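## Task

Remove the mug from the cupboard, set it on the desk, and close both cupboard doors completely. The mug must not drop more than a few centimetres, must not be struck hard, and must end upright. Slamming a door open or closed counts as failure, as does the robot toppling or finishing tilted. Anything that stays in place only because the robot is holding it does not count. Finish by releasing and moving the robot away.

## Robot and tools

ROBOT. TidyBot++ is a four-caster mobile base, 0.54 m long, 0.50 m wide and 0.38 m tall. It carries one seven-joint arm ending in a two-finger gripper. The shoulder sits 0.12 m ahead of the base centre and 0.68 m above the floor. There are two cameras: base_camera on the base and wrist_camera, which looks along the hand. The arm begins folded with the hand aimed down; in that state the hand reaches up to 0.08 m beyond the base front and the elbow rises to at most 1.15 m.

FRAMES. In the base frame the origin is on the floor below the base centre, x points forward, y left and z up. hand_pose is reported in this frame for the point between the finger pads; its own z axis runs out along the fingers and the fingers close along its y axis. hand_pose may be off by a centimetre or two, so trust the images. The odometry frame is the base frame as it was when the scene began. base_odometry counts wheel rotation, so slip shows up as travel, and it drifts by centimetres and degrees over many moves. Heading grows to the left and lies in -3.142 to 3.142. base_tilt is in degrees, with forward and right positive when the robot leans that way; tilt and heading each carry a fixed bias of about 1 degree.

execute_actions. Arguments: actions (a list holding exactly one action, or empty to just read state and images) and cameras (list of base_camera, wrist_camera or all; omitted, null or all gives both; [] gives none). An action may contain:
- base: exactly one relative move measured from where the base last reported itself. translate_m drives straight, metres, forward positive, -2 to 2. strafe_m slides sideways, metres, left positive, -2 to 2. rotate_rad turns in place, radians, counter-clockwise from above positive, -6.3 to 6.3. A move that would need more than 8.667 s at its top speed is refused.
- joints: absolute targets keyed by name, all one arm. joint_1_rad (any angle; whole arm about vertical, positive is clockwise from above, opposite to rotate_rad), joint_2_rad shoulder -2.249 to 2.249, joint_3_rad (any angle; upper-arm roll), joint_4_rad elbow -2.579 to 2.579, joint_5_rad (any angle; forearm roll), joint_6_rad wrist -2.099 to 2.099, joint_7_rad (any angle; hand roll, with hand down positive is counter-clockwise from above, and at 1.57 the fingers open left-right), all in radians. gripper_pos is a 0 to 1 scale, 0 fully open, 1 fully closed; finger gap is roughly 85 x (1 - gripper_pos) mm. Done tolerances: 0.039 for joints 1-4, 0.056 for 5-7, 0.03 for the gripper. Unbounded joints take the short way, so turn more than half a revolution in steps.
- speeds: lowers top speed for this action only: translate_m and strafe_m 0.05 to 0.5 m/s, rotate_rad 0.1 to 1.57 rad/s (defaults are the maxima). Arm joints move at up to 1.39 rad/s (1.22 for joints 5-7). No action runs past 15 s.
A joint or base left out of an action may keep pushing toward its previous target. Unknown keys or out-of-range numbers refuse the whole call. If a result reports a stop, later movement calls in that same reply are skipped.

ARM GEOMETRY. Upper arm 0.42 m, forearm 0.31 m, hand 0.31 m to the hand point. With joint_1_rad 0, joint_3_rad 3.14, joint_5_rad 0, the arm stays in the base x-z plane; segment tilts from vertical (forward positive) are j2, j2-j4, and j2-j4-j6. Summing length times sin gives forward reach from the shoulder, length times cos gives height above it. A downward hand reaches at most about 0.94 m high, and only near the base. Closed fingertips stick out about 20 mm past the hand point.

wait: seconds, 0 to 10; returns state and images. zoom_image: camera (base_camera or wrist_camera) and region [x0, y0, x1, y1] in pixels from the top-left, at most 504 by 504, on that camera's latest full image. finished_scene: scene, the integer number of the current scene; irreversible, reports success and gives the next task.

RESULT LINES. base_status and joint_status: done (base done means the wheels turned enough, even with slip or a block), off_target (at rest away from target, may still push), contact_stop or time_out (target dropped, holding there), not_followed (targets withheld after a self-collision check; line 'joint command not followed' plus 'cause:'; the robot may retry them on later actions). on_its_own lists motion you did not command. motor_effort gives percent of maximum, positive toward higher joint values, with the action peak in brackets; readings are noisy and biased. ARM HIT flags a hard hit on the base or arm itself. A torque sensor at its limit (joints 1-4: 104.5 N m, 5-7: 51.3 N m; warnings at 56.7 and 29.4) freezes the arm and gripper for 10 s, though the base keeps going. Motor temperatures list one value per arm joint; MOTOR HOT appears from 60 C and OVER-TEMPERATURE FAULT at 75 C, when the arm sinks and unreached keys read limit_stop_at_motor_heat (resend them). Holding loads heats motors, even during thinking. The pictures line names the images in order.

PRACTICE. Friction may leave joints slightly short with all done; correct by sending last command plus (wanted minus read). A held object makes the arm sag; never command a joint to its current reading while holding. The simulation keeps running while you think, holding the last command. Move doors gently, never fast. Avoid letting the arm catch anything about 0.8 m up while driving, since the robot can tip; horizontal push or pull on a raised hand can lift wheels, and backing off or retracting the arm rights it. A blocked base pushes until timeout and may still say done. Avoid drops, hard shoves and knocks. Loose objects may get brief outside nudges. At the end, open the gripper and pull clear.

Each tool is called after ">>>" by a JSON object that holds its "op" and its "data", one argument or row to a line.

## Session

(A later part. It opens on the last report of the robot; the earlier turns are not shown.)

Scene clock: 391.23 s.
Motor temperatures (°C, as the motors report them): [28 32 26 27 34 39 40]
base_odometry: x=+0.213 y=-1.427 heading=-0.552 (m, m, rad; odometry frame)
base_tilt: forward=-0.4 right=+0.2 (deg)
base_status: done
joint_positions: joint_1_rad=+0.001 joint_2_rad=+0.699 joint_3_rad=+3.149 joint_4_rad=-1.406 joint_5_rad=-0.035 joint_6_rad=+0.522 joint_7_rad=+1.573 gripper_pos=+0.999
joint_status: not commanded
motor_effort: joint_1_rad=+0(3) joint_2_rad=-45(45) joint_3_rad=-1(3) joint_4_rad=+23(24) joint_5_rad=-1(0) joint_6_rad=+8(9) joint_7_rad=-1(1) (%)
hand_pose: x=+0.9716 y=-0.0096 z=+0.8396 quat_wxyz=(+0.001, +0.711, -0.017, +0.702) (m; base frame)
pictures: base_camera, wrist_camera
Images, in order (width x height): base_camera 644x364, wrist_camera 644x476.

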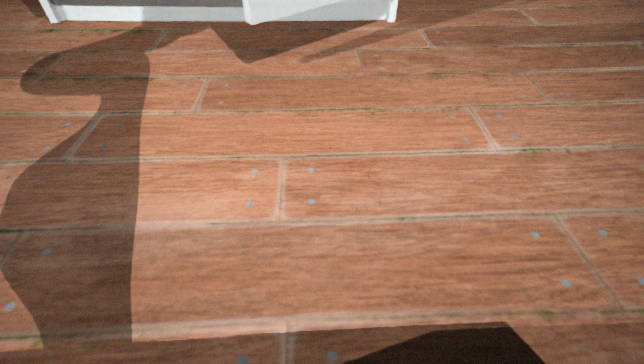

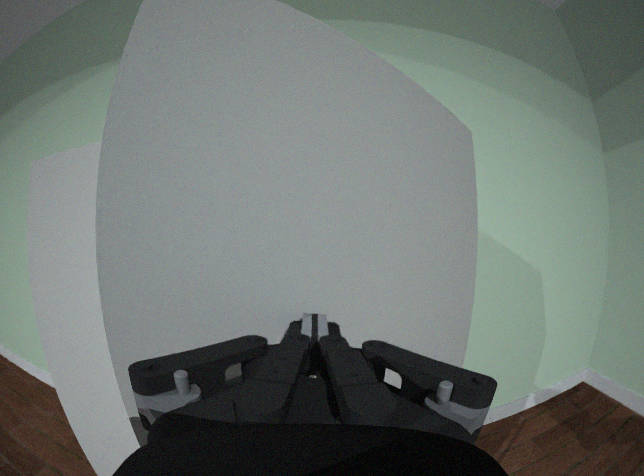

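>>> {"op": "execute_actions", "data": {
  "actions": [
    {"base":{"translate_m":0.13},"speeds":{"translate_m":0.05}}
  ]
}}

>>> {"op": "execute_actions", "data": {
  "actions": [
    {"base":{"translate_m":0.06},"speeds":{"translate_m":0.05}}
  ]
}}

Scene clock: 397.73 s.
Motor temperatures (°C, as the motors report them): [28 32 26 27 34 39 40]
base_odometry: x=+0.324 y=-1.495 heading=-0.552 (m, m, rad; odometry frame)
base_tilt: forward=-0.4 right=+0.1 (deg)
base_status: done
joint_positions: joint_1_rad=+0.001 joint_2_rad=+0.699 joint_3_rad=+3.149 joint_4_rad=-1.406 joint_5_rad=-0.035 joint_6_rad=+0.522 joint_7_rad=+1.573 gripper_pos=+0.999
joint_status: not commanded
motor_effort: joint_1_rad=+0(1) joint_2_rad=-44(48) joint_3_rad=-1(2) joint_4_rad=+23(25) joint_5_rad=-1(1) joint_6_rad=+9(10) joint_7_rad=-1(1) (%)
hand_pose: x=+0.9716 y=-0.0096 z=+0.8399 quat_wxyz=(+0.001, +0.711, -0.017, +0.703) (m; base frame)
pictures: base_camera, wrist_camera
Images, in order (width x height): base_camera 644x364, wrist_camera 644x476.

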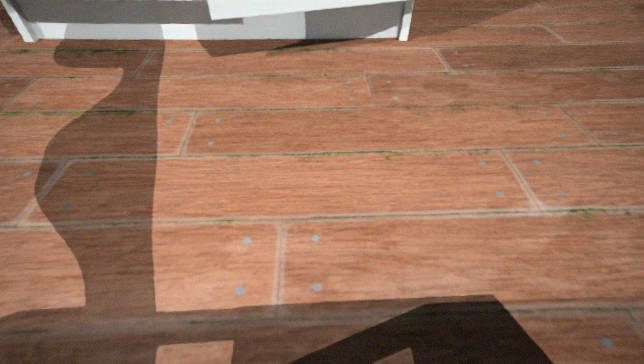

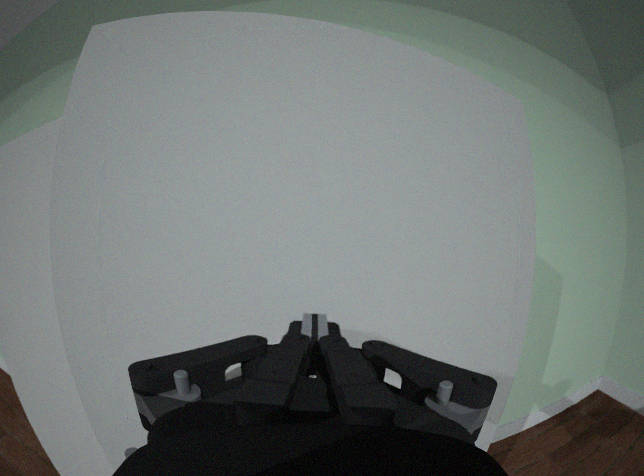

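Scene clock: 399.43 s.
Motor temperatures (°C, as the motors report them): [28 32 26 27 34 39 40]
base_odometry: x=+0.375 y=-1.527 heading=-0.552 (m, m, rad; odometry frame)
base_tilt: forward=-0.4 right=+0.2 (deg)
base_status: done
joint_positions: joint_1_rad=+0.001 joint_2_rad=+0.699 joint_3_rad=+3.149 joint_4_rad=-1.406 joint_5_rad=-0.035 joint_6_rad=+0.522 joint_7_rad=+1.573 gripper_pos=+0.999
joint_status: not commanded
motor_effort: joint_1_rad=+0(3) joint_2_rad=-44(48) joint_3_rad=+0(1) joint_4_rad=+22(25) joint_5_rad=-1(2) joint_6_rad=+9(9) joint_7_rad=-1(1) (%)
hand_pose: x=+0.9716 y=-0.0095 z=+0.8400 quat_wxyz=(+0.001, +0.711, -0.017, +0.703) (m; base frame)
pictures: base_camera, wrist_camera
Images, in order (width x height): base_camera 644x364, wrist_camera 644x476.

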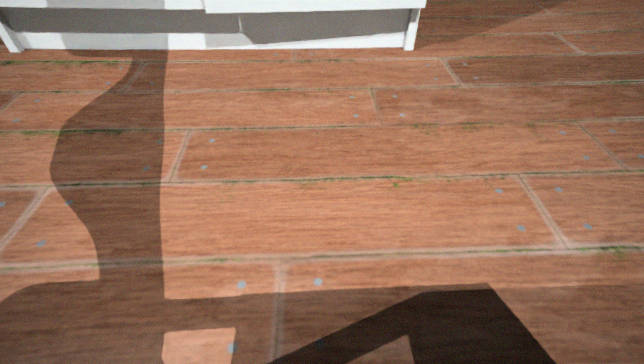

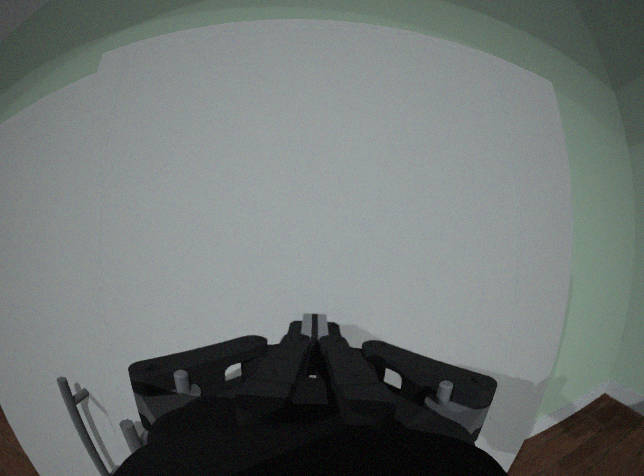

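>>> {"op": "execute_actions", "data": {
  "actions": [
    {"base":{"translate_m":0.04},"speeds":{"translate_m":0.05}}
  ]
}}

Scene clock: 402.43 s.
Motor temperatures (°C, as the motors report them): [28 32 26 27 34 39 40]
base_odometry: x=+0.409 y=-1.547 heading=-0.551 (m, m, rad; odometry frame)
base_tilt: forward=-0.4 right=+0.1 (deg)
base_status: done
joint_positions: joint_1_rad=+0.001 joint_2_rad=+0.663 joint_3_rad=+3.149 joint_4_rad=-1.459 joint_5_rad=-0.035 joint_6_rad=+0.523 joint_7_rad=+1.573 gripper_pos=+0.999
joint_status: not commanded
motor_effort: joint_1_rad=+1(1) joint_2_rad=-36(48) joint_3_rad=+0(1) joint_4_rad=+34(39) joint_5_rad=-1(0) joint_6_rad=+10(11) joint_7_rad=-1(1) (%)
hand_pose: x=+0.9570 y=-0.0096 z=+0.8397 quat_wxyz=(+0.001, +0.717, -0.017, +0.697) (m; base frame)
pictures: base_camera, wrist_camera
Images, in order (width x height): base_camera 644x364, wrist_camera 644x476.

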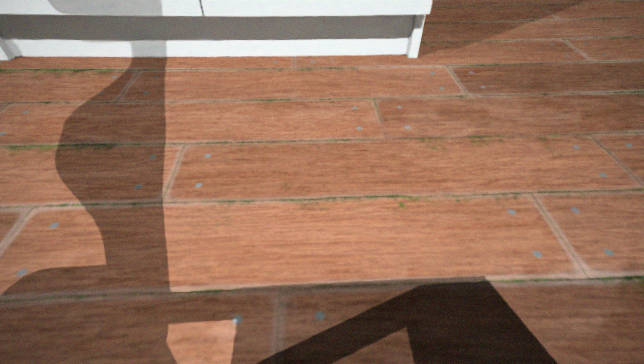

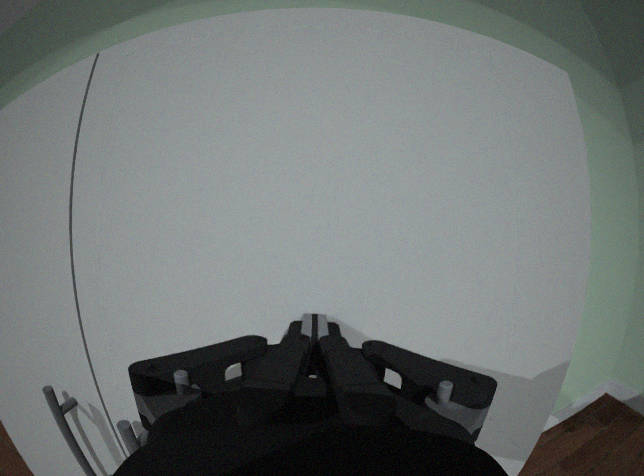

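Flush. Back off.

>>> {"op": "execute_actions", "data": {
  "actions": [
    {"base":{"translate_m":-0.5}}
  ]
}}

Scene clock: 406.43 s.
Motor temperatures (°C, as the motors report them): [28 32 26 27 34 39 40]
base_odometry: x=-0.017 y=-1.285 heading=-0.552 (m, m, rad; odometry frame)
base_tilt: forward=-0.5 right=+0.2 (deg)
base_status: done
joint_positions: joint_1_rad=+0.001 joint_2_rad=+0.701 joint_3_rad=+3.149 joint_4_rad=-1.399 joint_5_rad=-0.035 joint_6_rad=+0.524 joint_7_rad=+1.573 gripper_pos=+0.999
joint_status: not commanded
motor_effort: joint_1_rad=+0(3) joint_2_rad=-45(48) joint_3_rad=-1(2) joint_4_rad=+22(33) joint_5_rad=-1(0) joint_6_rad=+9(11) joint_7_rad=-2(1) (%)
hand_pose: x=+0.9730 y=-0.0091 z=+0.8424 quat_wxyz=(+0.001, +0.709, -0.017, +0.705) (m; base frame)
pictures: base_camera, wrist_camera
Images, in order (width x height): base_camera 644x364, wrist_camera 644x476.

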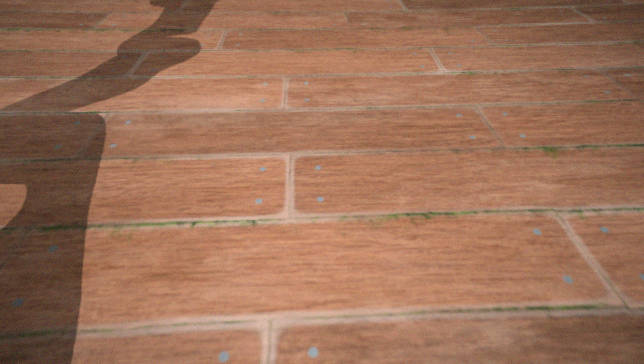

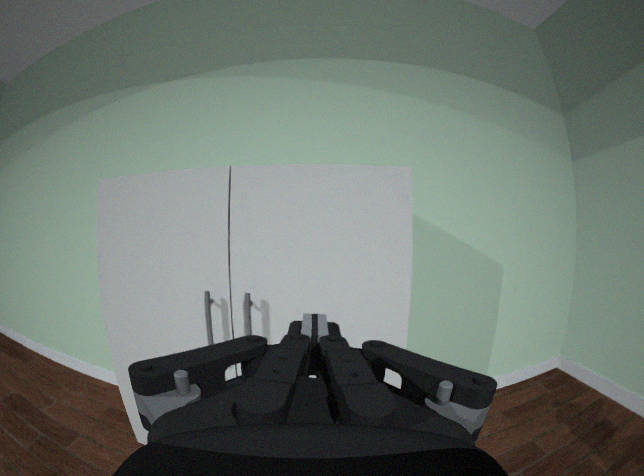

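>>> {"op": "finished_scene", "data": {
  "scene": 2
}}

The scene is finished: the task was done.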